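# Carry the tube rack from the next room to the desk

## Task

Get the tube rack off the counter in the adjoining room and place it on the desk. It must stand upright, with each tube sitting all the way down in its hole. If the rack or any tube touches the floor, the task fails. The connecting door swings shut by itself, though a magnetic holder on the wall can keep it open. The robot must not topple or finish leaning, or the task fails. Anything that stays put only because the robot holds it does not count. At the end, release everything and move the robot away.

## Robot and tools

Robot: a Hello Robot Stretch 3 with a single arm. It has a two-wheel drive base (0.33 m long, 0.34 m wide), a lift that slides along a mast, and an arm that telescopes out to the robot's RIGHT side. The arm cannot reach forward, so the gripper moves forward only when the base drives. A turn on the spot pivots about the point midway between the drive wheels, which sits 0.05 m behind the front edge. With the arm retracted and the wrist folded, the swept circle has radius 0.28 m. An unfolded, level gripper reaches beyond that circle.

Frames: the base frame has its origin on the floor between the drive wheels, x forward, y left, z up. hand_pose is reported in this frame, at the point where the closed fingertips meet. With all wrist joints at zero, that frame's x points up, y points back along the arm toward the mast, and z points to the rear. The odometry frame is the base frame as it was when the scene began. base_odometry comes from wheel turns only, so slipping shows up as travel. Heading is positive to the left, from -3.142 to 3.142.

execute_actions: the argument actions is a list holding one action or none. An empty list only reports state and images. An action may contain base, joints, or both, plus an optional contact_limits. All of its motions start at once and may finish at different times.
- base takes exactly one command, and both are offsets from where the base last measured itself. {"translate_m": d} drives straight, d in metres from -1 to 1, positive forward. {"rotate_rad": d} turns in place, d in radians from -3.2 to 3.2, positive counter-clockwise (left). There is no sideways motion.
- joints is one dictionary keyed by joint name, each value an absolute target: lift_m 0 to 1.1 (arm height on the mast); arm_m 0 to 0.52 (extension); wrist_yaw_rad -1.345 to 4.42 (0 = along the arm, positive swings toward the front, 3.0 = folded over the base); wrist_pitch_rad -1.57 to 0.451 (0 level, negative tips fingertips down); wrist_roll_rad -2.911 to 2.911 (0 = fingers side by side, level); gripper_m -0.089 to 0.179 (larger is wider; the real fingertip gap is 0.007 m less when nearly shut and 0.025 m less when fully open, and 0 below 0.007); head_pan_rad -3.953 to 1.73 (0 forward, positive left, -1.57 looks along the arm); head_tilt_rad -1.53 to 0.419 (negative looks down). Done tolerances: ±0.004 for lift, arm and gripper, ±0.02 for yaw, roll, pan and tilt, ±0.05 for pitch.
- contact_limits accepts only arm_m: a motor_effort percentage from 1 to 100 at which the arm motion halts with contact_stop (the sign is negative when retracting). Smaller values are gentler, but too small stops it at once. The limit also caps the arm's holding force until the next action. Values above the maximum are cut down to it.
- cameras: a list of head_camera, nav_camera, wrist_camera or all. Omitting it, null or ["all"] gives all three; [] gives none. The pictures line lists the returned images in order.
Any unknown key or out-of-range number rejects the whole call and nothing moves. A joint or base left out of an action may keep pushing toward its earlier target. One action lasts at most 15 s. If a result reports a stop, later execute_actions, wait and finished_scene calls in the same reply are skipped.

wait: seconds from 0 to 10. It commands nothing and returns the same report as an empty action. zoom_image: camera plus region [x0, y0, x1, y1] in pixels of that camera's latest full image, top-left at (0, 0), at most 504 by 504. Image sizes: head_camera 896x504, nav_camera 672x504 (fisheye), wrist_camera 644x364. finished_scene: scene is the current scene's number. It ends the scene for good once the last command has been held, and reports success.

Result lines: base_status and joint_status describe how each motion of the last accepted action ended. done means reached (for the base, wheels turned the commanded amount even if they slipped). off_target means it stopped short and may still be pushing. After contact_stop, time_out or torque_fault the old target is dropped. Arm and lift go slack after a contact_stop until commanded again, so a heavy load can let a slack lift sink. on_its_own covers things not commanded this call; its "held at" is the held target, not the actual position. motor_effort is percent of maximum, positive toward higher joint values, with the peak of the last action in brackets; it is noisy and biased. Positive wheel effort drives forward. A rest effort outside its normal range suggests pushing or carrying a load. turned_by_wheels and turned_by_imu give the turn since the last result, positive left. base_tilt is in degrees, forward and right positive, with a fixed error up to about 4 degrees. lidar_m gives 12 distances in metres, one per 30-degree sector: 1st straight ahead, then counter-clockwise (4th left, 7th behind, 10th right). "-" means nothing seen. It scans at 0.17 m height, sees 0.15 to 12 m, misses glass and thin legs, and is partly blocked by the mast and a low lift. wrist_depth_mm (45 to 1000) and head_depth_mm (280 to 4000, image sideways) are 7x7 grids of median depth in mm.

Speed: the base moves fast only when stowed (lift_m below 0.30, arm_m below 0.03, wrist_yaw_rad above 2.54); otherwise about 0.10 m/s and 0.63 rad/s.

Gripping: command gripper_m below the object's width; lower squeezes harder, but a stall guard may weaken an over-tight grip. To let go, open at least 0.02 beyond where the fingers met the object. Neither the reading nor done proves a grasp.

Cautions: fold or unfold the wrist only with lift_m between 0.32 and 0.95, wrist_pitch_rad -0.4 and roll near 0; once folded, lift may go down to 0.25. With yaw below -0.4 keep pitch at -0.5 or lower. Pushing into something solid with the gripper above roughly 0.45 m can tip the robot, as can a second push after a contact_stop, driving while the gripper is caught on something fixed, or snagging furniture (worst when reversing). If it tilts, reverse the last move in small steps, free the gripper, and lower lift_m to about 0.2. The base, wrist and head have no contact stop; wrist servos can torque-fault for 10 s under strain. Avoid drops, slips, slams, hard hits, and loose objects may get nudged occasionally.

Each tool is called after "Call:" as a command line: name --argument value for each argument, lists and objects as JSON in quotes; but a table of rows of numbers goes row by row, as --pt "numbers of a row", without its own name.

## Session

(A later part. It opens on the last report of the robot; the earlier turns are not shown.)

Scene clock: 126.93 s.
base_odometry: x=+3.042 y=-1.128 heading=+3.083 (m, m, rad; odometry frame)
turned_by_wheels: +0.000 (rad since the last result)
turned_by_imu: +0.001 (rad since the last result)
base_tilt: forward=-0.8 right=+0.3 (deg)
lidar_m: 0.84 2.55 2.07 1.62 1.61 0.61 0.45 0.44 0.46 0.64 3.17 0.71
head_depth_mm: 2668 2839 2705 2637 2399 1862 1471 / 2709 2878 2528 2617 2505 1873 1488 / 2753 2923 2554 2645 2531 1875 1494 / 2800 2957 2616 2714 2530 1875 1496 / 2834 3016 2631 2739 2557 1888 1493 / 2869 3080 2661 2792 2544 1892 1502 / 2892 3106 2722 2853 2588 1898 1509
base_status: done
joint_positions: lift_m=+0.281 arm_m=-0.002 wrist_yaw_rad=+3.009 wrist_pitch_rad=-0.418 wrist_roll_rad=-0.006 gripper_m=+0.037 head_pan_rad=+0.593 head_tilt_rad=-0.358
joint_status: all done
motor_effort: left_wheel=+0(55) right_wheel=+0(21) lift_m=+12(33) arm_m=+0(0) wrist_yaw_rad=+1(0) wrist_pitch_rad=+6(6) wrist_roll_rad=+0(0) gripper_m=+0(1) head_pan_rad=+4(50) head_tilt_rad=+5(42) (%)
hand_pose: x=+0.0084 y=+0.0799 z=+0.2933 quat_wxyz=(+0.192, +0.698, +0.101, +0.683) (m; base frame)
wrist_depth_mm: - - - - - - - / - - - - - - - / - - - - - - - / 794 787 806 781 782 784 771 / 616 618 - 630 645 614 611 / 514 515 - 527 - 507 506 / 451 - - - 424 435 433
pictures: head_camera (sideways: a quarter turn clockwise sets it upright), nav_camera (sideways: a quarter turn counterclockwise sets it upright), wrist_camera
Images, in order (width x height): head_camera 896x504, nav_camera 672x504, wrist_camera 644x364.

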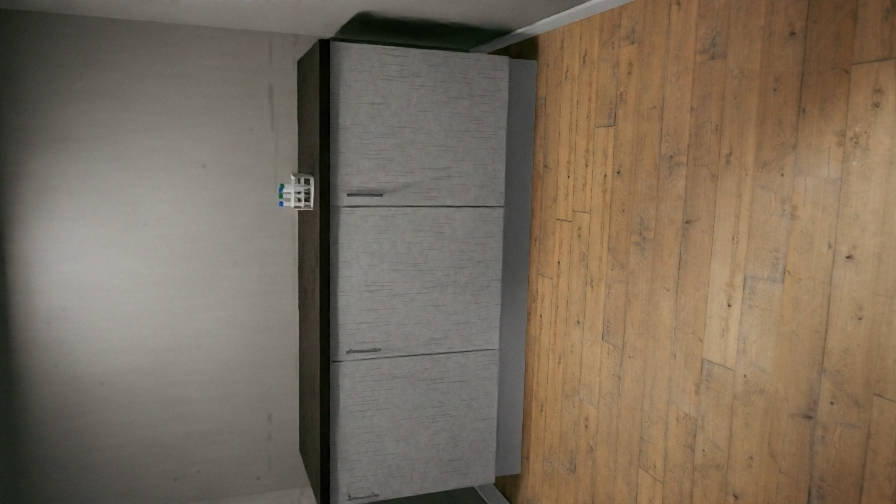

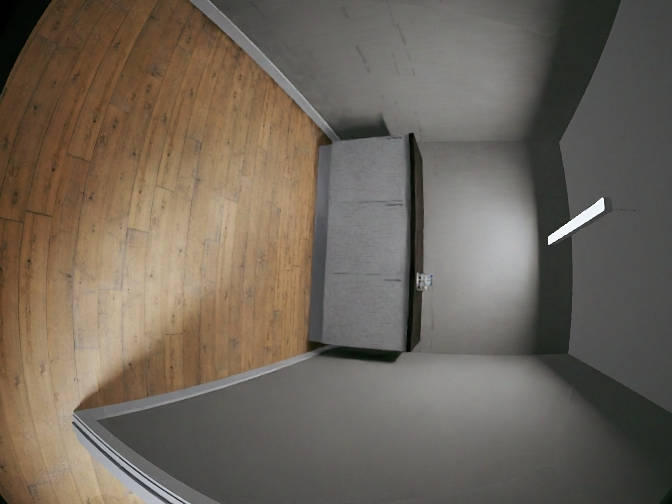

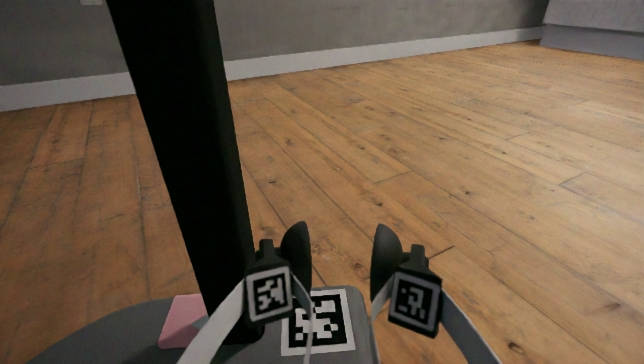

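Call:
execute_actions --actions '[{"base":{"rotate_rad":0.58}}]' --cameras '[]'

Call:
execute_actions --actions '[{"base":{"translate_m":1.0}}]' --cameras '[]'

Call:
execute_actions --actions '[{"base":{"translate_m":1.0}}]' --cameras '[]'

Call:
execute_actions --actions '[{"base":{"rotate_rad":1.45},"joints":{"head_pan_rad":-1.57,"head_tilt_rad":-0.5,"lift_m":0.9}}]' --cameras '[]'

Call:
execute_actions --actions '[{"joints":{"wrist_yaw_rad":0,"gripper_m":0.17}}]' --cameras '[]'

Call:
execute_actions --actions '[{"joints":{"wrist_pitch_rad":0}}]'

Scene clock: 144.70 s.
base_odometry: x=+3.042 y=-1.128 heading=-2.620 (m, m, rad; odometry frame)
turned_by_wheels: +0.580 (rad since the last result)
turned_by_imu: +0.574 (rad since the last result)
base_tilt: forward=-0.8 right=+0.4 (deg)
lidar_m: 2.56 1.98 1.60 1.52 0.58 0.45 0.44 0.47 0.74 3.18 0.71 0.90
head_depth_mm: 2924 3097 2726 2739 2526 1855 1476 / 2739 2935 3059 3165 2492 1870 1491 / 2393 2576 2720 2920 2525 1876 1484 / 2131 2256 2398 2544 2531 1892 1493 / 1905 2012 2117 2248 2316 1892 1503 / 1749 1818 1920 2009 2110 1891 1502 / 1597 1653 1734 1819 1910 1891 1506
base_status: done
joint_positions: lift_m=+0.281 arm_m=-0.002 wrist_yaw_rad=+3.009 wrist_pitch_rad=-0.418 wrist_roll_rad=-0.006 gripper_m=+0.037 head_pan_rad=+0.593 head_tilt_rad=-0.358
joint_status: not commanded
motor_effort: left_wheel=-2(12) right_wheel=+1(8) lift_m=+12(12) arm_m=+0(0) wrist_yaw_rad=-1(1) wrist_pitch_rad=+6(6) wrist_roll_rad=+0(0) gripper_m=-1(1) head_pan_rad=+5(5) head_tilt_rad=+5(4) (%)
hand_pose: x=+0.0084 y=+0.0799 z=+0.2933 quat_wxyz=(+0.192, +0.698, +0.101, +0.683) (m; base frame)
wrist_depth_mm: 658 - - - - - - / 667 838 - - - - - / 671 872 - - - - - / 520 786 812 777 779 781 766 / 509 614 - 627 642 617 613 / 498 515 - 528 - 508 508 / 448 - - - 422 431 429
pictures: none
No camera images: the call's "cameras" was empty. Leave "cameras" out to get every camera's image.

Scene clock: 149.80 s.
base_odometry: x=+2.174 y=-1.625 heading=-2.621 (m, m, rad; odometry frame)
turned_by_wheels: +0.000 (rad since the last result)
turned_by_imu: +0.006 (rad since the last result)
base_tilt: forward=-0.8 right=+0.3 (deg)
lidar_m: 1.57 1.72 1.45 1.44 1.58 1.46 1.43 0.83 0.69 0.69 0.75 1.18
head_depth_mm: 2005 2109 2142 1673 1783 1836 1480 / 2168 2268 2312 1805 1934 1872 1479 / 2132 2278 2327 1970 2139 1865 1493 / 1918 2016 2134 2247 2333 1870 1492 / 1707 1803 1892 1990 2128 1882 1493 / 1563 1632 1707 1796 1893 1892 1503 / 1429 1493 1558 1625 1707 1756 1496
base_status: done
joint_positions: lift_m=+0.281 arm_m=-0.002 wrist_yaw_rad=+3.009 wrist_pitch_rad=-0.418 wrist_roll_rad=-0.006 gripper_m=+0.037 head_pan_rad=+0.593 head_tilt_rad=-0.358
joint_status: not commanded
motor_effort: left_wheel=-2(10) right_wheel=+2(8) lift_m=+12(12) arm_m=+0(0) wrist_yaw_rad=+0(0) wrist_pitch_rad=+6(6) wrist_roll_rad=-1(0) gripper_m=-1(1) head_pan_rad=+5(5) head_tilt_rad=+4(5) (%)
hand_pose: x=+0.0084 y=+0.0799 z=+0.2933 quat_wxyz=(+0.192, +0.698, +0.101, +0.683) (m; base frame)
wrist_depth_mm: - - - - - - - / - - - - - - - / - - - - - - - / 784 795 813 778 781 772 776 / 621 610 - 635 638 615 614 / 517 512 - 528 - 509 506 / 448 - - - 419 432 430
pictures: none
No camera images: the call's "cameras" was empty. Leave "cameras" out to get every camera's image.

Scene clock: 154.90 s.
base_odometry: x=+1.307 y=-2.123 heading=-2.621 (m, m, rad; odometry frame)
turned_by_wheels: +0.000 (rad since the last result)
turned_by_imu: +0.006 (rad since the last result)
base_tilt: forward=-0.8 right=+0.3 (deg)
lidar_m: 0.59 0.64 1.00 1.28 1.42 2.22 2.42 1.05 0.85 0.85 0.72 0.59
head_depth_mm: 1084 1140 1200 1147 752 664 712 / 1165 1226 1301 1157 756 733 787 / 1254 1322 1414 1165 791 812 880 / 1359 1447 1546 1166 847 910 992 / 1456 1548 1640 1174 928 1030 1149 / 1375 1435 1512 1188 1072 1193 1377 / 1255 1316 1373 1389 1249 1547 1513
base_status: done
joint_positions: lift_m=+0.281 arm_m=-0.002 wrist_yaw_rad=+3.009 wrist_pitch_rad=-0.418 wrist_roll_rad=-0.006 gripper_m=+0.037 head_pan_rad=+0.593 head_tilt_rad=-0.358
joint_status: not commanded
motor_effort: left_wheel=-2(10) right_wheel=+0(7) lift_m=+12(12) arm_m=+0(0) wrist_yaw_rad=+1(0) wrist_pitch_rad=+6(6) wrist_roll_rad=-1(0) gripper_m=-1(1) head_pan_rad=+4(4) head_tilt_rad=+5(5) (%)
hand_pose: x=+0.0084 y=+0.0799 z=+0.2933 quat_wxyz=(+0.192, +0.698, +0.101, +0.683) (m; base frame)
wrist_depth_mm: - - - - - - 769 / - - - - - - 757 / - - - - - - 830 / 779 778 792 790 767 767 748 / 625 619 - 630 633 610 611 / 512 512 - 528 - 508 505 / 446 - - - 420 431 428
pictures: none
No camera images: the call's "cameras" was empty. Leave "cameras" out to get every camera's image.

Scene clock: 161.37 s.
base_odometry: x=+1.307 y=-2.123 heading=-1.171 (m, m, rad; odometry frame)
turned_by_wheels: +1.450 (rad since the last result)
turned_by_imu: +1.439 (rad since the last result)
base_tilt: forward=-0.8 right=+0.3 (deg)
lidar_m: 1.28 1.34 1.89 2.42 1.16 0.87 0.85 0.81 0.60 0.59 0.61 0.86
head_depth_mm: 1000 1083 1149 750 684 759 - / 1000 1077 1152 773 683 761 850 / 997 1088 1151 837 687 760 852 / 1004 1085 1151 841 686 761 854 / 1003 1085 1158 843 688 764 849 / 1003 1082 1155 849 689 763 875 / 1004 1087 1162 853 690 765 874
base_status: done
joint_positions: lift_m=+0.899 arm_m=-0.002 wrist_yaw_rad=+3.009 wrist_pitch_rad=-0.418 wrist_roll_rad=-0.006 gripper_m=+0.037 head_pan_rad=-1.563 head_tilt_rad=-0.494
joint_status: all done
motor_effort: left_wheel=-1(14) right_wheel=+2(6) lift_m=+38(40) arm_m=+0(0) wrist_yaw_rad=+1(0) wrist_pitch_rad=+6(6) wrist_roll_rad=+0(0) gripper_m=-1(0) head_pan_rad=-5(49) head_tilt_rad=-4(22) (%)
hand_pose: x=+0.0084 y=+0.0799 z=+0.9119 quat_wxyz=(+0.192, +0.698, +0.101, +0.683) (m; base frame)
wrist_depth_mm: - - - - - - - / - - - - - - - / - - - - - - - / - - - - - - - / - - - - - - - / - - - - - - - / - - - - - - -
pictures: none
No camera images: the call's "cameras" was empty. Leave "cameras" out to get every camera's image.

Scene clock: 163.90 s.
base_odometry: x=+1.307 y=-2.123 heading=-1.171 (m, m, rad; odometry frame)
turned_by_wheels: +0.000 (rad since the last result)
turned_by_imu: +0.000 (rad since the last result)
base_tilt: forward=-0.8 right=+0.3 (deg)
lidar_m: 1.28 1.34 1.90 2.42 1.16 0.87 0.85 0.80 0.60 0.59 0.61 0.86
head_depth_mm: 998 1084 1149 749 684 758 - / 997 1086 1145 772 686 747 850 / 1000 1087 1153 838 688 738 - / 1002 1084 1153 844 686 747 870 / 1001 1084 1153 845 688 748 871 / 1001 1085 1156 849 689 764 874 / 1007 1088 1157 854 690 763 874
base_status: not commanded
joint_positions: lift_m=+0.899 arm_m=-0.002 wrist_yaw_rad=+0.002 wrist_pitch_rad=-0.418 wrist_roll_rad=-0.006 gripper_m=+0.170 head_pan_rad=-1.563 head_tilt_rad=-0.494
joint_status: all done
motor_effort: left_wheel=-2(2) right_wheel=+1(1) lift_m=+38(38) arm_m=-1(0) wrist_yaw_rad=-1(3) wrist_pitch_rad=+6(6) wrist_roll_rad=+0(1) gripper_m=+0(83) head_pan_rad=-4(5) head_tilt_rad=-4(3) (%)
hand_pose: x=-0.0211 y=-0.3669 z=+0.9119 quat_wxyz=(+0.694, +0.148, -0.689, -0.146) (m; base frame)
wrist_depth_mm: 938 879 882 844 831 453 807 / 474 471 466 467 451 414 461 / 367 356 352 344 336 327 322 / 437 429 416 400 389 376 366 / 493 477 463 449 432 414 406 / 568 - 531 507 488 469 446 / 685 657 615 588 566 548 -
pictures: none
No camera images: the call's "cameras" was empty. Leave "cameras" out to get every camera's image.

Scene clock: 164.97 s.
base_odometry: x=+1.307 y=-2.123 heading=-1.171 (m, m, rad; odometry frame)
turned_by_wheels: +0.000 (rad since the last result)
turned_by_imu: +0.000 (rad since the last result)
base_tilt: forward=-0.8 right=+0.3 (deg)
lidar_m: 1.28 1.34 1.90 2.42 1.15 0.87 0.85 0.81 0.60 0.59 0.62 0.86
head_depth_mm: 1000 1082 1150 750 686 760 - / 999 1083 1154 772 674 760 835 / 1003 1080 1152 839 685 720 - / 1002 1088 1156 840 687 732 886 / 1006 1084 1156 845 679 761 873 / 999 1086 1155 847 687 760 872 / 1005 1091 1163 853 690 763 872
base_status: not commanded
joint_positions: lift_m=+0.899 arm_m=-0.002 wrist_yaw_rad=+0.002 wrist_pitch_rad=-0.025 wrist_roll_rad=-0.006 gripper_m=+0.170 head_pan_rad=-1.563 head_tilt_rad=-0.494
joint_status: all done
motor_effort: left_wheel=-2(2) right_wheel=+1(2) lift_m=+38(38) arm_m=+0(0) wrist_yaw_rad=-1(1) wrist_pitch_rad=+8(9) wrist_roll_rad=+0(0) gripper_m=+0(0) head_pan_rad=-4(4) head_tilt_rad=-4(3) (%)
hand_pose: x=-0.0209 y=-0.3981 z=+1.0076 quat_wxyz=(+0.709, +0.010, -0.705, -0.008) (m; base frame)
wrist_depth_mm: 974 979 941 922 902 874 852 / - - 967 939 912 907 882 / - - 992 962 942 911 903 / 871 895 937 972 701 863 904 / 463 518 477 487 479 470 512 / 373 - 357 347 342 334 347 / 413 407 393 382 370 361 -
pictures: head_camera (sideways: a quarter turn clockwise sets it upright), nav_camera (sideways: a quarter turn counterclockwise sets it upright), wrist_camera
Images, in order (width x height): head_camera 896x504, nav_camera 672x504, wrist_camera 644x364.

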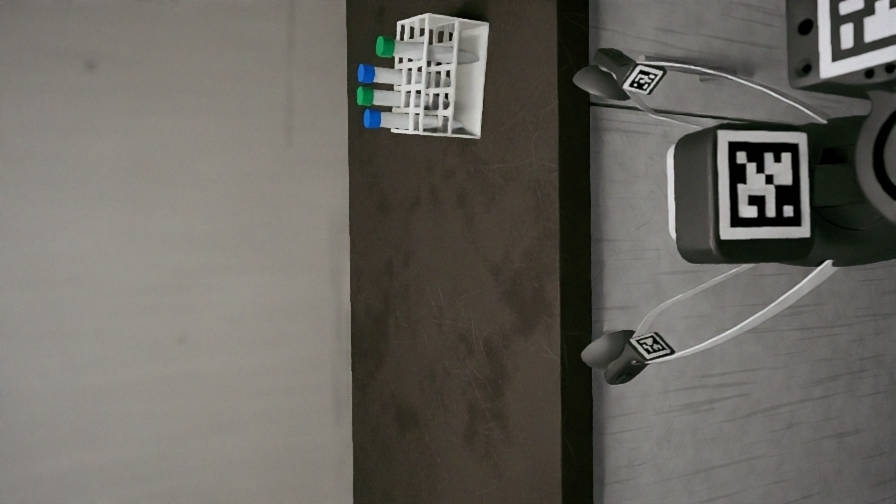

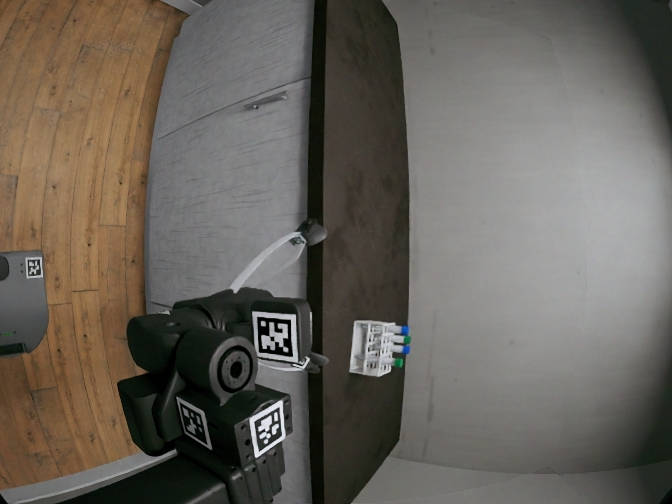

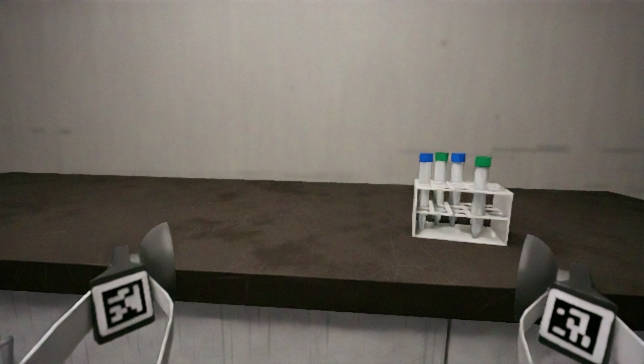

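Call:
execute_actions --actions '[{"base":{"translate_m":-0.15},"joints":{"wrist_yaw_rad":-0.1,"gripper_m":0.179,"lift_m":0.86,"arm_m":0.24,"wrist_pitch_rad":0.02}}]' --cameras '["head_camera","wrist_camera"]'

Scene clock: 175.50 s.
base_odometry: x=+1.249 y=-1.985 heading=-1.171 (m, m, rad; odometry frame)
turned_by_wheels: +0.000 (rad since the last result)
turned_by_imu: -0.001 (rad since the last result)
base_tilt: forward=-0.8 right=+0.3 (deg)
lidar_m: 1.43 1.50 2.11 2.42 0.96 0.72 0.70 0.73 0.60 0.58 0.61 0.86
head_depth_mm: 993 1077 1147 833 669 - 863 / 993 1079 1146 884 - 766 859 / 991 1075 1145 753 - 766 858 / 998 1080 1149 779 693 768 863 / 997 1083 1154 843 668 755 864 / 998 1082 1157 852 672 756 863 / 999 1085 1158 854 673 755 865
base_status: done
joint_positions: lift_m=+0.861 arm_m=+0.240 wrist_yaw_rad=-0.100 wrist_pitch_rad=-0.003 wrist_roll_rad=-0.006 gripper_m=+0.179 head_pan_rad=-1.563 head_tilt_rad=-0.494
joint_status: all done
motor_effort: left_wheel=-2(9) right_wheel=+1(3) lift_m=+12(36) arm_m=+3(0) wrist_yaw_rad=-1(2) wrist_pitch_rad=+8(9) wrist_roll_rad=+0(1) gripper_m=+1(47) head_pan_rad=-4(5) head_tilt_rad=-4(4) (%)
hand_pose: x=-0.0469 y=-0.6396 z=+0.9745 quat_wxyz=(+0.709, -0.034, -0.704, -0.037) (m; base frame)
wrist_depth_mm: 673 667 668 678 679 681 677 / 683 686 690 695 692 698 699 / 712 703 703 691 705 718 715 / 714 714 713 263 722 732 731 / 374 402 322 254 258 412 417 / 251 - 248 252 239 264 288 / - 189 191 193 194 195 -
pictures: head_camera (sideways: a quarter turn clockwise sets it upright), wrist_camera
Images, in order (width x height): head_camera 896x504, wrist_camera 644x364.

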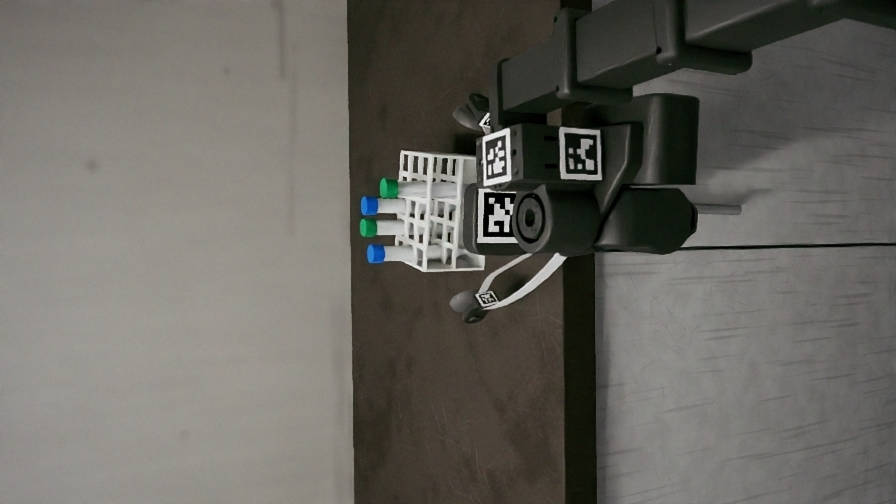

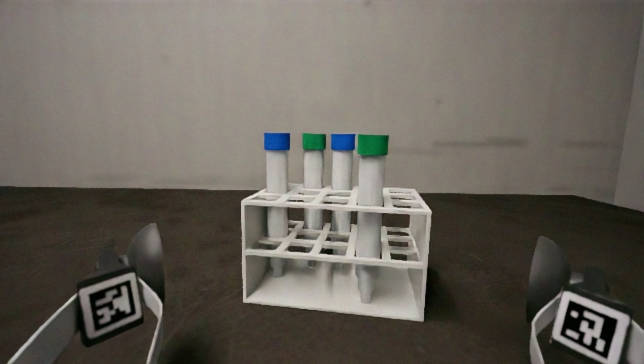

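Call:
execute_actions --actions '[{"base":{"translate_m":0.03},"joints":{"wrist_yaw_rad":-0.22,"lift_m":0.84,"arm_m":0.30}}]' --cameras '["head_camera","wrist_camera"]'

Scene clock: 183.03 s.
base_odometry: x=+1.260 y=-2.013 heading=-1.171 (m, m, rad; odometry frame)
turned_by_wheels: +0.000 (rad since the last result)
turned_by_imu: +0.000 (rad since the last result)
base_tilt: forward=-0.9 right=+0.3 (deg)
lidar_m: 1.40 1.47 2.07 2.42 1.00 0.75 0.73 0.77 0.60 0.58 0.61 0.85
head_depth_mm: 994 1074 1149 831 679 - 882 / 998 1075 1147 878 - 754 865 / 995 1078 1149 753 - 755 860 / 995 1080 1148 790 675 766 865 / 996 1087 1155 846 670 756 864 / 999 1081 1149 851 673 758 864 / 1002 1084 1161 848 676 754 865
base_status: done
joint_positions: lift_m=+0.841 arm_m=+0.300 wrist_yaw_rad=-0.219 wrist_pitch_rad=-0.003 wrist_roll_rad=-0.006 gripper_m=+0.179 head_pan_rad=-1.563 head_tilt_rad=-0.494
joint_status: all done
motor_effort: left_wheel=-1(5) right_wheel=+1(6) lift_m=+12(12) arm_m=+3(0) wrist_yaw_rad=-1(3) wrist_pitch_rad=+8(8) wrist_roll_rad=+0(0) gripper_m=-1(0) head_pan_rad=-4(4) head_tilt_rad=-4(3) (%)
hand_pose: x=-0.0770 y=-0.6948 z=+0.9545 quat_wxyz=(+0.705, -0.075, -0.701, -0.079) (m; base frame)
wrist_depth_mm: 561 571 602 621 642 675 687 / 572 590 615 632 660 692 705 / 591 610 627 210 665 705 719 / 593 609 197 211 172 709 687 / 311 335 192 218 171 340 349 / 209 - 195 197 171 207 241 / - 157 160 160 161 164 -
pictures: head_camera (sideways: a quarter turn clockwise sets it upright), wrist_camera
Images, in order (width x height): head_camera 896x504, wrist_camera 644x364.

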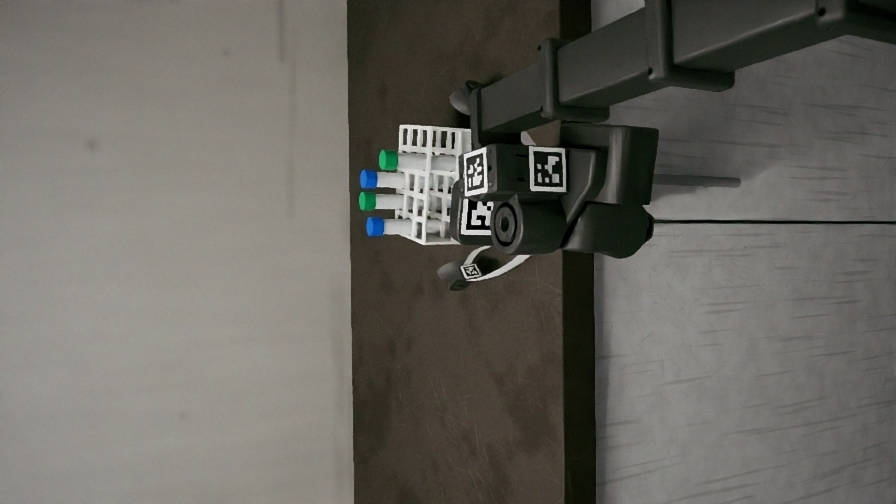

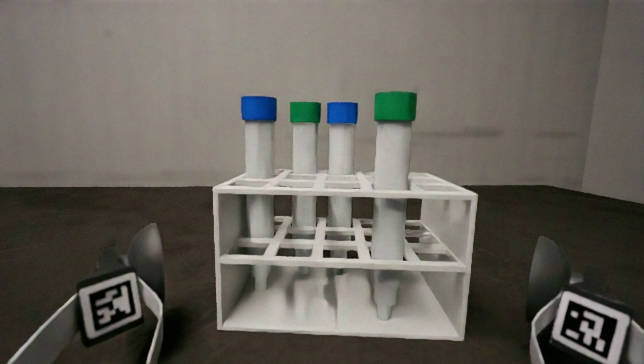

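Call:
execute_actions --actions '[{"base":{"translate_m":-0.006},"joints":{"arm_m":0.355}}]' --cameras '["wrist_camera"]'

Call:
execute_actions --actions '[{"joints":{"gripper_m":0.07}}]' --cameras '["head_camera","wrist_camera"]'

Call:
execute_actions --actions '[{"joints":{"lift_m":0.87}}]' --cameras '["head_camera","wrist_camera"]'

Scene clock: 199.47 s.
base_odometry: x=+1.258 y=-2.007 heading=-1.171 (m, m, rad; odometry frame)
turned_by_wheels: +0.000 (rad since the last result)
turned_by_imu: -0.022 (rad since the last result)
base_tilt: forward=-0.8 right=+0.3 (deg)
lidar_m: 1.41 1.47 2.03 2.42 1.01 0.74 0.72 0.75 0.60 0.58 0.60 0.84
head_depth_mm: 1000 1088 1155 826 658 - 875 / 1000 1083 1154 902 690 775 875 / 1000 1082 1150 751 697 759 874 / 997 1083 1150 798 693 758 866 / 995 1081 1149 842 684 756 867 / 994 1080 1149 845 669 752 863 / 993 1080 1153 849 671 750 860
base_status: done
joint_positions: lift_m=+0.841 arm_m=+0.355 wrist_yaw_rad=-0.222 wrist_pitch_rad=+0.033 wrist_roll_rad=-0.002 gripper_m=+0.179 head_pan_rad=-1.564 head_tilt_rad=-0.497
joint_status: all done
motor_effort: left_wheel=-1(30) right_wheel=+1(31) lift_m=+10(16) arm_m=+6(22) wrist_yaw_rad=+2(5) wrist_pitch_rad=-4(46) wrist_roll_rad=-3(5) gripper_m=+0(1) head_pan_rad=-3(4) head_tilt_rad=-2(4) (%)
hand_pose: x=-0.0779 y=-0.7501 z=+0.9638 quat_wxyz=(+0.705, -0.089, -0.700, -0.067) (m; base frame)
wrist_depth_mm: 515 536 559 578 612 642 659 / 521 543 567 593 622 652 678 / 532 554 564 171 112 662 673 / 542 563 573 174 647 682 688 / 380 385 153 135 114 412 420 / 241 130 155 169 137 134 278 / - 160 157 130 119 133 -
pictures: wrist_camera
Images, in order (width x height): wrist_camera 644x364.

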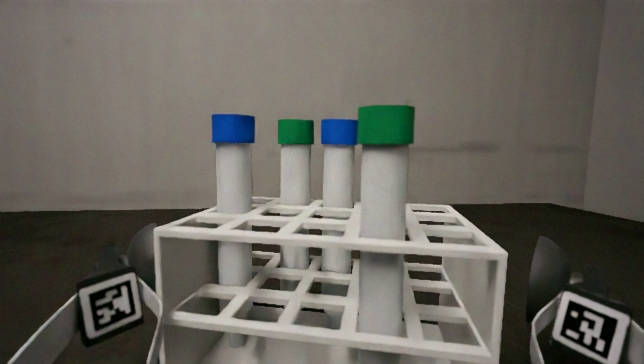

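Scene clock: 201.03 s.
base_odometry: x=+1.258 y=-2.007 heading=-1.171 (m, m, rad; odometry frame)
turned_by_wheels: +0.000 (rad since the last result)
turned_by_imu: +0.000 (rad since the last result)
base_tilt: forward=-0.8 right=+0.3 (deg)
lidar_m: 1.41 1.47 2.03 2.42 1.01 0.74 0.72 0.75 0.60 0.58 0.61 0.84
head_depth_mm: 1000 1087 1157 828 658 - 873 / 998 1082 1152 901 690 774 872 / 1001 1085 1153 768 697 761 869 / 997 1082 1146 799 693 761 870 / 994 1077 1154 842 681 755 866 / 996 1079 1149 848 669 754 862 / 992 1079 1154 848 671 753 861
base_status: not commanded
joint_positions: lift_m=+0.841 arm_m=+0.355 wrist_yaw_rad=-0.221 wrist_pitch_rad=+0.033 wrist_roll_rad=-0.002 gripper_m=+0.072 head_pan_rad=-1.564 head_tilt_rad=-0.497
joint_status: all done
motor_effort: left_wheel=-1(1) right_wheel=+1(1) lift_m=+10(10) arm_m=+6(6) wrist_yaw_rad=+2(2) wrist_pitch_rad=-4(4) wrist_roll_rad=-3(2) gripper_m=-38(99) head_pan_rad=-4(3) head_tilt_rad=-2(2) (%)
hand_pose: x=-0.0779 y=-0.7501 z=+0.9638 quat_wxyz=(+0.705, -0.089, -0.700, -0.067) (m; base frame)
wrist_depth_mm: 516 535 556 586 604 628 659 / 518 541 568 591 627 648 677 / 532 554 563 588 116 667 694 / 538 560 576 180 636 683 682 / 378 386 152 155 119 413 419 / 242 - 155 174 137 121 257 / 186 169 157 158 122 131 195
pictures: head_camera (sideways: a quarter turn clockwise sets it upright), wrist_camera
Images, in order (width x height): head_camera 896x504, wrist_camera 644x364.

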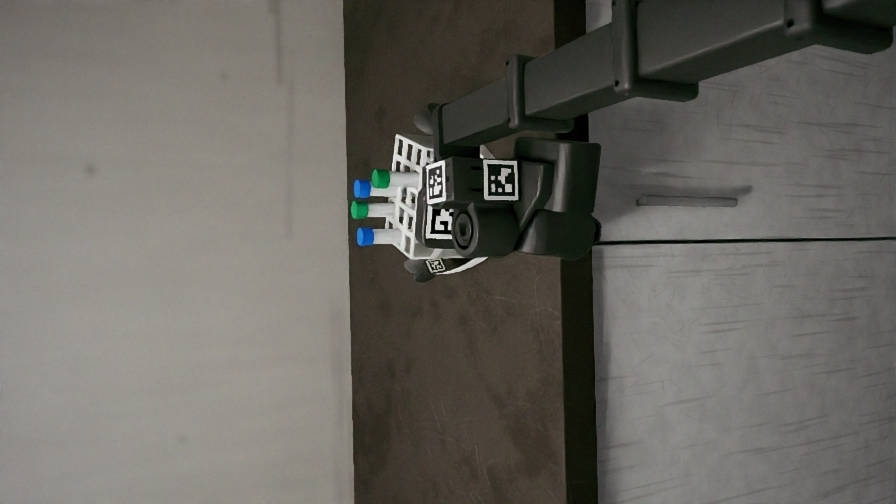

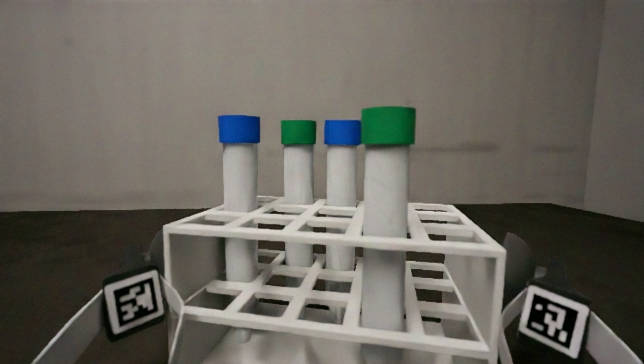

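Scene clock: 202.27 s.
base_odometry: x=+1.258 y=-2.007 heading=-1.171 (m, m, rad; odometry frame)
turned_by_wheels: +0.000 (rad since the last result)
turned_by_imu: +0.000 (rad since the last result)
base_tilt: forward=-0.8 right=+0.3 (deg)
lidar_m: 1.41 1.46 2.04 2.42 1.01 0.74 0.72 0.75 0.60 0.58 0.61 0.84
head_depth_mm: 998 1082 1153 827 - - 893 / 998 1081 1152 923 685 761 876 / 997 1080 1152 - 689 759 871 / 995 1078 1152 765 683 756 866 / 994 1075 1143 838 681 753 867 / 993 1076 1149 841 667 754 863 / 992 1076 1146 846 672 751 859
base_status: not commanded
joint_positions: lift_m=+0.869 arm_m=+0.355 wrist_yaw_rad=-0.221 wrist_pitch_rad=-0.008 wrist_roll_rad=-0.002 gripper_m=+0.079 head_pan_rad=-1.564 head_tilt_rad=-0.497
joint_status: all done
on_its_own: gripper_m is held at +0.077, not at your +0.070, by its stall guard, which is still easing
motor_effort: left_wheel=+1(1) right_wheel=-1(1) lift_m=+39(40) arm_m=+3(5) wrist_yaw_rad=+1(1) wrist_pitch_rad=+10(9) wrist_roll_rad=-2(2) gripper_m=-36(39) head_pan_rad=-4(4) head_tilt_rad=-1(2) (%)
hand_pose: x=-0.0777 y=-0.7495 z=+0.9817 quat_wxyz=(+0.703, -0.075, -0.702, -0.081) (m; base frame)
wrist_depth_mm: 501 528 549 574 603 628 639 / 519 530 561 583 614 639 664 / 524 546 561 591 120 649 689 / 542 565 572 181 606 667 691 / 390 401 156 166 120 427 430 / 265 - 157 174 140 121 281 / 209 190 158 161 122 131 218
pictures: head_camera (sideways: a quarter turn clockwise sets it upright), wrist_camera
Images, in order (width x height): head_camera 896x504, wrist_camera 644x364.

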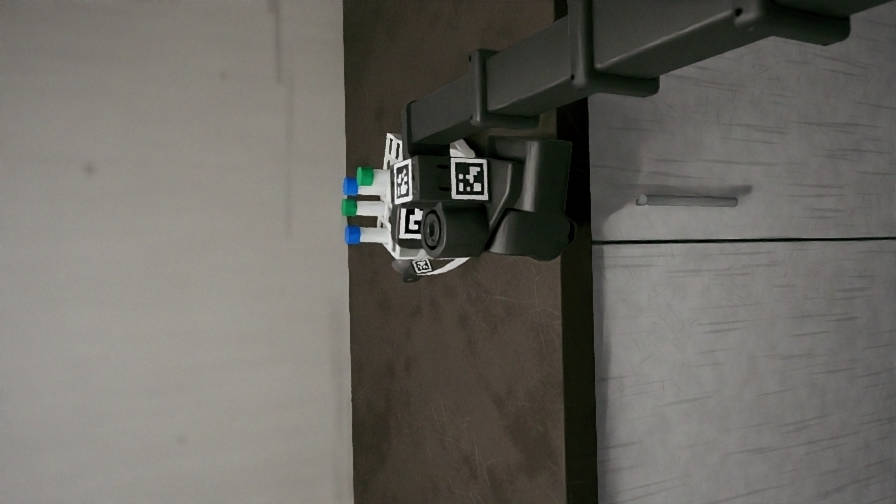

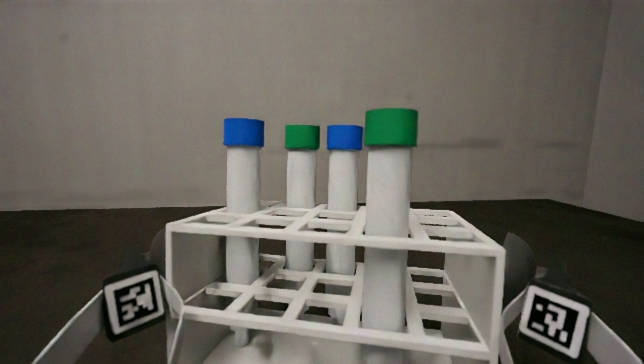

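Call:
execute_actions --actions '[{"joints":{"lift_m":0.89,"arm_m":0}}]' --cameras '[]'

Call:
execute_actions --actions '[{"base":{"rotate_rad":1.6},"joints":{"lift_m":0.29,"wrist_yaw_rad":2.3,"head_pan_rad":0,"head_tilt_rad":-1.4}}]'

Scene clock: 216.80 s.
base_odometry: x=+1.258 y=-2.007 heading=-1.171 (m, m, rad; odometry frame)
turned_by_wheels: +0.000 (rad since the last result)
turned_by_imu: -0.001 (rad since the last result)
base_tilt: forward=-0.8 right=+0.2 (deg)
lidar_m: 1.41 1.47 2.03 2.42 1.01 0.75 0.72 0.75 0.60 0.58 0.61 0.84
head_depth_mm: 998 1086 1153 828 657 762 823 / 997 1083 1149 831 470 430 - / 998 1080 1148 832 473 479 - / 995 1081 1152 836 641 759 867 / 995 1076 1148 840 682 751 863 / 995 1077 1148 843 667 751 863 / 993 1073 1151 845 670 750 860
base_status: not commanded
joint_positions: lift_m=+0.889 arm_m=+0.000 wrist_yaw_rad=-0.220 wrist_pitch_rad=-0.010 wrist_roll_rad=-0.002 gripper_m=+0.114 head_pan_rad=-1.564 head_tilt_rad=-0.497
joint_status: all done
on_its_own: gripper_m is held at +0.113, not at your +0.070, by its stall guard, which is not easing now
motor_effort: left_wheel=+1(1) right_wheel=-1(1) lift_m=+38(39) arm_m=-3(2) wrist_yaw_rad=+1(2) wrist_pitch_rad=+10(10) wrist_roll_rad=-2(2) gripper_m=-21(20) head_pan_rad=-4(3) head_tilt_rad=-1(1) (%)
hand_pose: x=-0.0774 y=-0.3950 z=+1.0014 quat_wxyz=(+0.704, -0.074, -0.702, -0.082) (m; base frame)
wrist_depth_mm: 830 850 888 921 985 952 672 / 828 866 921 947 - 953 679 / 858 881 941 969 - 966 672 / 860 911 788 683 720 906 682 / 461 511 162 189 137 493 502 / 308 - 163 185 169 126 409 / 322 339 157 169 121 122 456
pictures: none
No camera images: the call's "cameras" was empty. Leave "cameras" out to get every camera's image.

Scene clock: 223.10 s.
base_odometry: x=+1.258 y=-2.007 heading=+0.429 (m, m, rad; odometry frame)
turned_by_wheels: +1.600 (rad since the last result)
turned_by_imu: +1.589 (rad since the last result)
base_tilt: forward=-0.9 right=+0.3 (deg)
lidar_m: 2.42 0.98 0.74 0.72 0.76 0.60 0.58 0.61 0.86 1.41 1.48 2.09
head_depth_mm: 1477 1402 1346 1302 1247 1204 1160 / 1468 1402 1348 1302 1263 1193 1164 / 1463 1407 1344 1294 1257 - 1157 / 1458 1401 1347 1293 1259 - 1148 / 1460 1396 1342 1279 1254 - - / 1457 1398 1346 1286 1241 - 1145 / 1458 1398 1342 1293 1239 1211 1153
base_status: done
joint_positions: lift_m=+0.291 arm_m=+0.000 wrist_yaw_rad=+2.298 wrist_pitch_rad=-0.010 wrist_roll_rad=-0.002 gripper_m=+0.114 head_pan_rad=-0.007 head_tilt_rad=-1.384
joint_status: all done
on_its_own: gripper_m is held at +0.113, not at your +0.070, by its stall guard, which is not easing now
motor_effort: left_wheel=-2(8) right_wheel=+2(5) lift_m=+12(37) arm_m=-3(3) wrist_yaw_rad=+2(4) wrist_pitch_rad=+10(10) wrist_roll_rad=-2(2) gripper_m=-20(19) head_pan_rad=+4(50) head_tilt_rad=-10(54) (%)
hand_pose: x=+0.1698 y=+0.0250 z=+0.4026 quat_wxyz=(+0.293, +0.646, -0.285, +0.645) (m; base frame)
wrist_depth_mm: 595 684 834 - - - - / 600 710 852 - - - - / 609 723 870 - - - - / 618 724 834 - - - - / 625 719 161 189 136 - - / 650 - 163 185 169 125 996 / 627 659 156 169 121 122 783
pictures: head_camera (sideways: a quarter turn clockwise sets it upright), nav_camera (sideways: a quarter turn counterclockwise sets it upright), wrist_camera
Images, in order (width x height): head_camera 896x504, nav_camera 672x504, wrist_camera 644x364.

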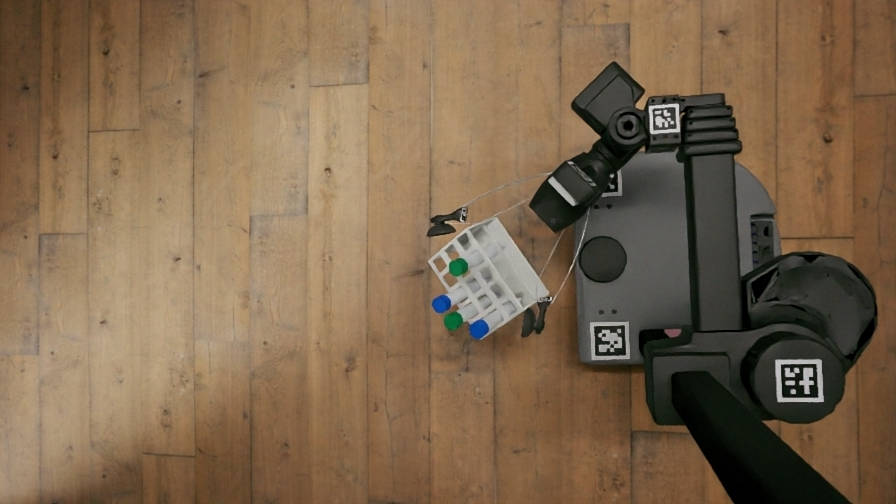

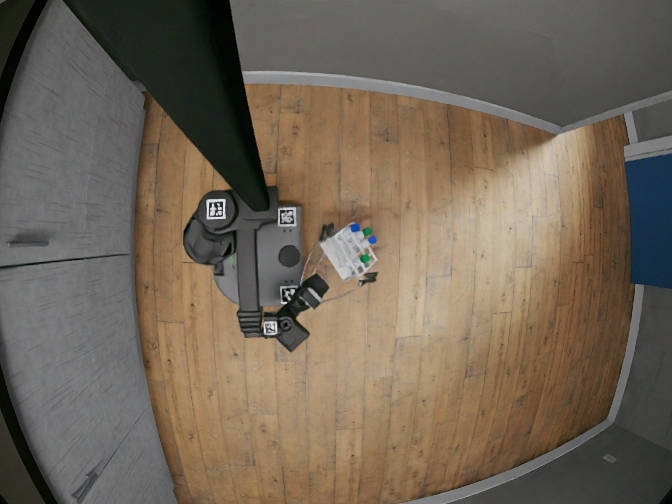

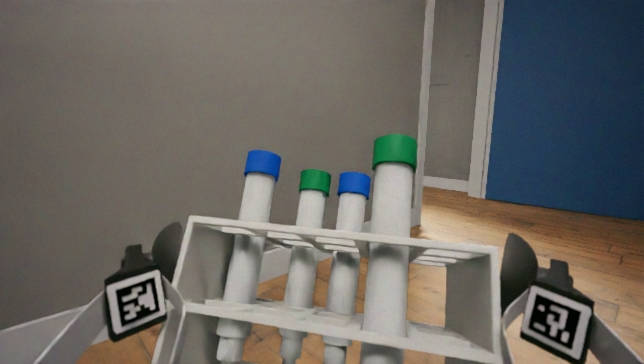

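Call:
execute_actions --actions '[{"joints":{"wrist_pitch_rad":0.4,"wrist_yaw_rad":2.58}}]' --cameras '["head_camera","wrist_camera"]'

Call:
execute_actions --actions '[{"base":{"translate_m":1.0}}]' --cameras '["wrist_camera"]'

Call:
execute_actions --actions '[{"base":{"translate_m":0.93}}]' --cameras '[]'

Call:
execute_actions --actions '[{"base":{"rotate_rad":1.56},"joints":{"head_tilt_rad":-0.9}}]'

Scene clock: 237.77 s.
base_odometry: x=+1.258 y=-2.007 heading=+0.429 (m, m, rad; odometry frame)
turned_by_wheels: +0.000 (rad since the last result)
turned_by_imu: +0.000 (rad since the last result)
base_tilt: forward=-0.8 right=+0.3 (deg)
lidar_m: 2.42 0.98 0.74 0.72 0.75 0.60 0.58 0.61 0.86 1.41 1.48 2.09
head_depth_mm: 1469 1415 1350 1297 1252 1204 1161 / 1467 1399 1341 1293 1258 1189 1161 / 1475 1404 1345 1294 1255 - 1161 / 1470 1397 1347 1292 1253 - 1156 / 1460 1398 1339 1294 754 - - / 1455 1404 1343 1290 1242 - 1142 / 1457 1404 1341 1288 1236 1209 1149
base_status: not commanded
joint_positions: lift_m=+0.291 arm_m=+0.000 wrist_yaw_rad=+2.578 wrist_pitch_rad=+0.364 wrist_roll_rad=-0.002 gripper_m=+0.114 head_pan_rad=-0.007 head_tilt_rad=-1.384
joint_status: all done
on_its_own: gripper_m is held at +0.113, not at your +0.070, by its stall guard, which is not easing now
motor_effort: left_wheel=-2(2) right_wheel=+2(1) lift_m=+12(12) arm_m=-3(2) wrist_yaw_rad=+2(3) wrist_pitch_rad=+12(13) wrist_roll_rad=-2(2) gripper_m=-21(19) head_pan_rad=+4(4) head_tilt_rad=-10(10) (%)
hand_pose: x=+0.1111 y=+0.0645 z=+0.4981 quat_wxyz=(+0.071, +0.631, -0.316, +0.705) (m; base frame)
wrist_depth_mm: 705 774 883 - - - - / 677 751 859 - - - - / 673 726 848 972 - - - / 655 708 790 863 - - - / 626 684 162 189 138 - - / 619 - 163 185 170 126 - / 590 647 156 172 121 123 -
pictures: head_camera (sideways: a quarter turn clockwise sets it upright), wrist_camera
Images, in order (width x height): head_camera 896x504, wrist_camera 644x364.

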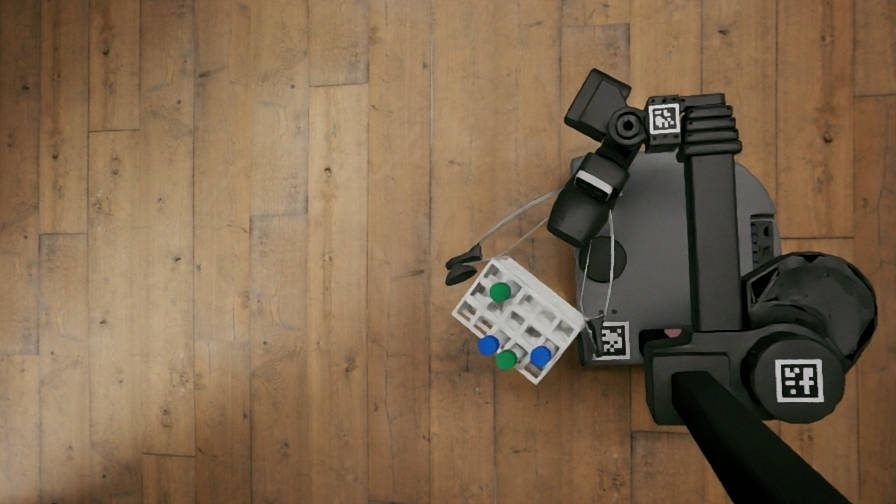

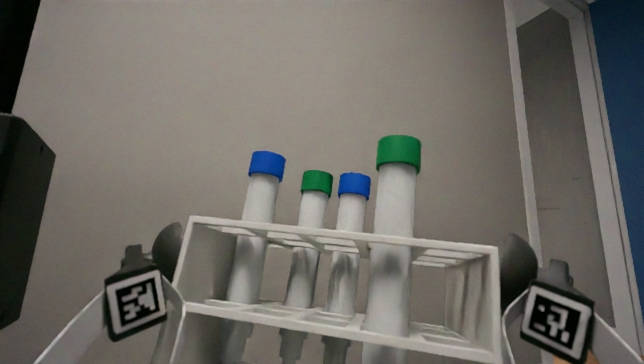

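Scene clock: 242.87 s.
base_odometry: x=+2.167 y=-1.591 heading=+0.429 (m, m, rad; odometry frame)
turned_by_wheels: +0.000 (rad since the last result)
turned_by_imu: +0.006 (rad since the last result)
base_tilt: forward=-0.8 right=+0.4 (deg)
lidar_m: 1.43 1.47 0.69 0.67 0.71 1.01 1.58 1.66 1.49 1.45 1.53 1.63
head_depth_mm: 1467 1412 1348 1295 1251 1204 1165 / 1456 1409 1355 1295 1259 1192 1160 / 1457 1396 1346 1292 1259 - 1158 / 1465 1393 1346 1300 1251 - 1152 / 1465 1394 1342 1293 753 - - / 1466 1406 1347 1291 1234 - 1146 / 1463 1392 1340 1289 1241 1207 1152
base_status: done
joint_positions: lift_m=+0.291 arm_m=+0.000 wrist_yaw_rad=+2.579 wrist_pitch_rad=+0.366 wrist_roll_rad=-0.002 gripper_m=+0.114 head_pan_rad=-0.007 head_tilt_rad=-1.384
joint_status: not commanded
on_its_own: gripper_m is held at +0.113, not at your +0.070, by its stall guard, which is not easing now
motor_effort: left_wheel=-2(9) right_wheel=+2(7) lift_m=+12(12) arm_m=-3(2) wrist_yaw_rad=+1(1) wrist_pitch_rad=+11(11) wrist_roll_rad=-2(2) gripper_m=-19(20) head_pan_rad=+5(4) head_tilt_rad=-10(10) (%)
hand_pose: x=+0.1109 y=+0.0645 z=+0.4985 quat_wxyz=(+0.070, +0.631, -0.316, +0.705) (m; base frame)
wrist_depth_mm: 658 721 827 988 - - - / 641 708 818 958 - - - / 627 688 792 909 - - - / 618 674 745 820 - - - / 599 644 161 189 138 - - / 586 - 163 186 170 125 - / 562 602 156 173 121 123 -
pictures: wrist_camera
Images, in order (width x height): wrist_camera 644x364.

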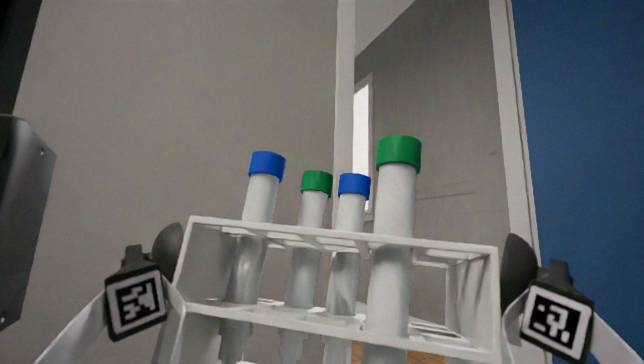

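Scene clock: 247.80 s.
base_odometry: x=+3.013 y=-1.204 heading=+0.429 (m, m, rad; odometry frame)
turned_by_wheels: +0.000 (rad since the last result)
turned_by_imu: +0.006 (rad since the last result)
base_tilt: forward=-0.8 right=+0.3 (deg)
lidar_m: 0.50 0.52 0.69 3.26 0.82 0.94 2.50 2.02 1.53 1.50 0.89 0.52
head_depth_mm: 629 883 1334 1297 1254 1205 1159 / 625 832 1320 1294 1253 1190 1159 / 619 824 1237 1294 1257 - 1159 / 614 814 1212 1294 1255 - 1152 / 607 803 1194 1294 758 - - / 602 796 1174 1288 1240 - 1146 / 596 790 1153 1289 1244 1209 1150
base_status: done
joint_positions: lift_m=+0.291 arm_m=+0.000 wrist_yaw_rad=+2.579 wrist_pitch_rad=+0.366 wrist_roll_rad=-0.002 gripper_m=+0.114 head_pan_rad=-0.007 head_tilt_rad=-1.384
joint_status: not commanded
on_its_own: gripper_m is held at +0.113, not at your +0.070, by its stall guard, which is not easing now
motor_effort: left_wheel=-2(11) right_wheel=+2(8) lift_m=+13(13) arm_m=-2(2) wrist_yaw_rad=+0(1) wrist_pitch_rad=+11(11) wrist_roll_rad=-2(2) gripper_m=-20(19) head_pan_rad=+4(4) head_tilt_rad=-10(11) (%)
hand_pose: x=+0.1109 y=+0.0645 z=+0.4985 quat_wxyz=(+0.070, +0.631, -0.316, +0.705) (m; base frame)
wrist_depth_mm: - - - - 714 524 408 / - - - - 696 505 401 / - - - - 639 498 392 / - - - 828 571 489 388 / - - 161 189 138 460 380 / - - 162 185 170 125 363 / - - 156 173 121 122 350
pictures: none
No camera images: the call's "cameras" was empty. Leave "cameras" out to get every camera's image.

Scene clock: 250.00 s.
base_odometry: x=+3.013 y=-1.204 heading=+1.989 (m, m, rad; odometry frame)
turned_by_wheels: +1.560 (rad since the last result)
turned_by_imu: +1.540 (rad since the last result)
base_tilt: forward=-0.9 right=+0.3 (deg)
lidar_m: 2.87 0.75 0.92 2.50 2.06 1.54 1.50 0.91 0.52 0.50 0.51 0.68
head_depth_mm: 1941 1983 1878 1664 1411 1266 1126 / 2831 2398 1965 1653 1434 1262 1130 / 2883 2399 1964 1653 1430 1264 1130 / 2918 2433 1966 1660 1439 1262 1138 / 2899 2410 1956 1667 1428 1266 1129 / 2918 2413 1973 1661 1437 1268 1130 / 2932 2407 1965 1661 1337 1266 1134
base_status: done
joint_positions: lift_m=+0.291 arm_m=+0.000 wrist_yaw_rad=+2.579 wrist_pitch_rad=+0.366 wrist_roll_rad=-0.002 gripper_m=+0.114 head_pan_rad=-0.007 head_tilt_rad=-0.902
joint_status: all done
on_its_own: gripper_m is held at +0.113, not at your +0.070, by its stall guard, which is not easing now
motor_effort: left_wheel=-2(12) right_wheel=+2(9) lift_m=+12(12) arm_m=-2(3) wrist_yaw_rad=+0(0) wrist_pitch_rad=+11(11) wrist_roll_rad=-2(2) gripper_m=-20(20) head_pan_rad=+5(4) head_tilt_rad=+2(37) (%)
hand_pose: x=+0.1109 y=+0.0645 z=+0.4985 quat_wxyz=(+0.070, +0.631, -0.316, +0.705) (m; base frame)
wrist_depth_mm: - - - - 950 - - / - - - - 933 - - / - - - - 816 - - / - - - - 769 - - / - - 161 188 138 - - / - - 163 185 169 126 - / - - 156 173 121 123 -
pictures: head_camera (sideways: a quarter turn clockwise sets it upright), nav_camera (sideways: a quarter turn counterclockwise sets it upright), wrist_camera
Images, in order (width x height): head_camera 896x504, nav_camera 672x504, wrist_camera 644x364.

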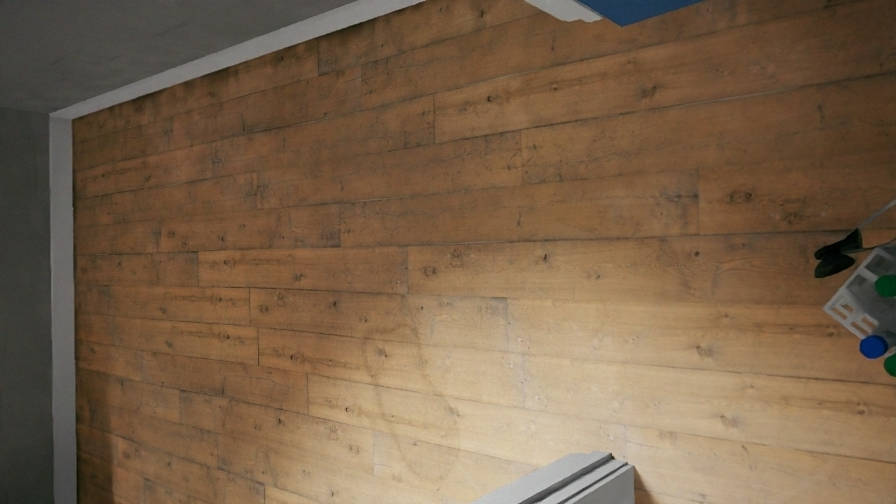

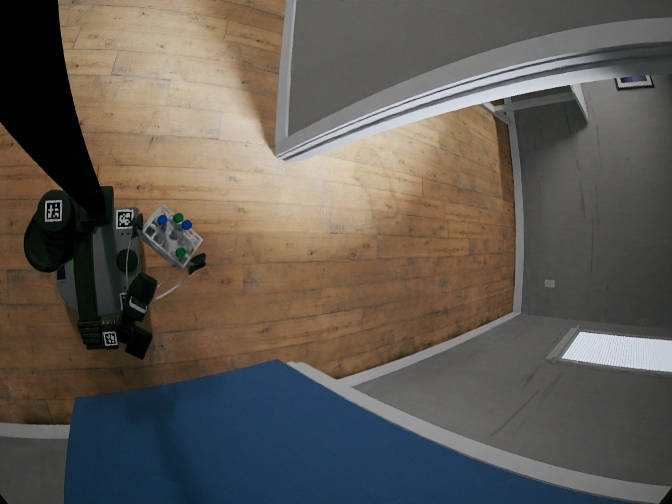

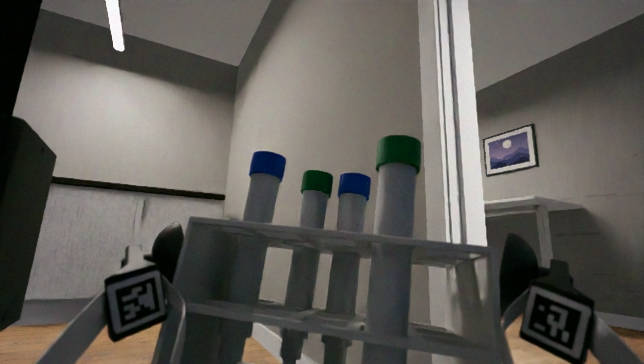

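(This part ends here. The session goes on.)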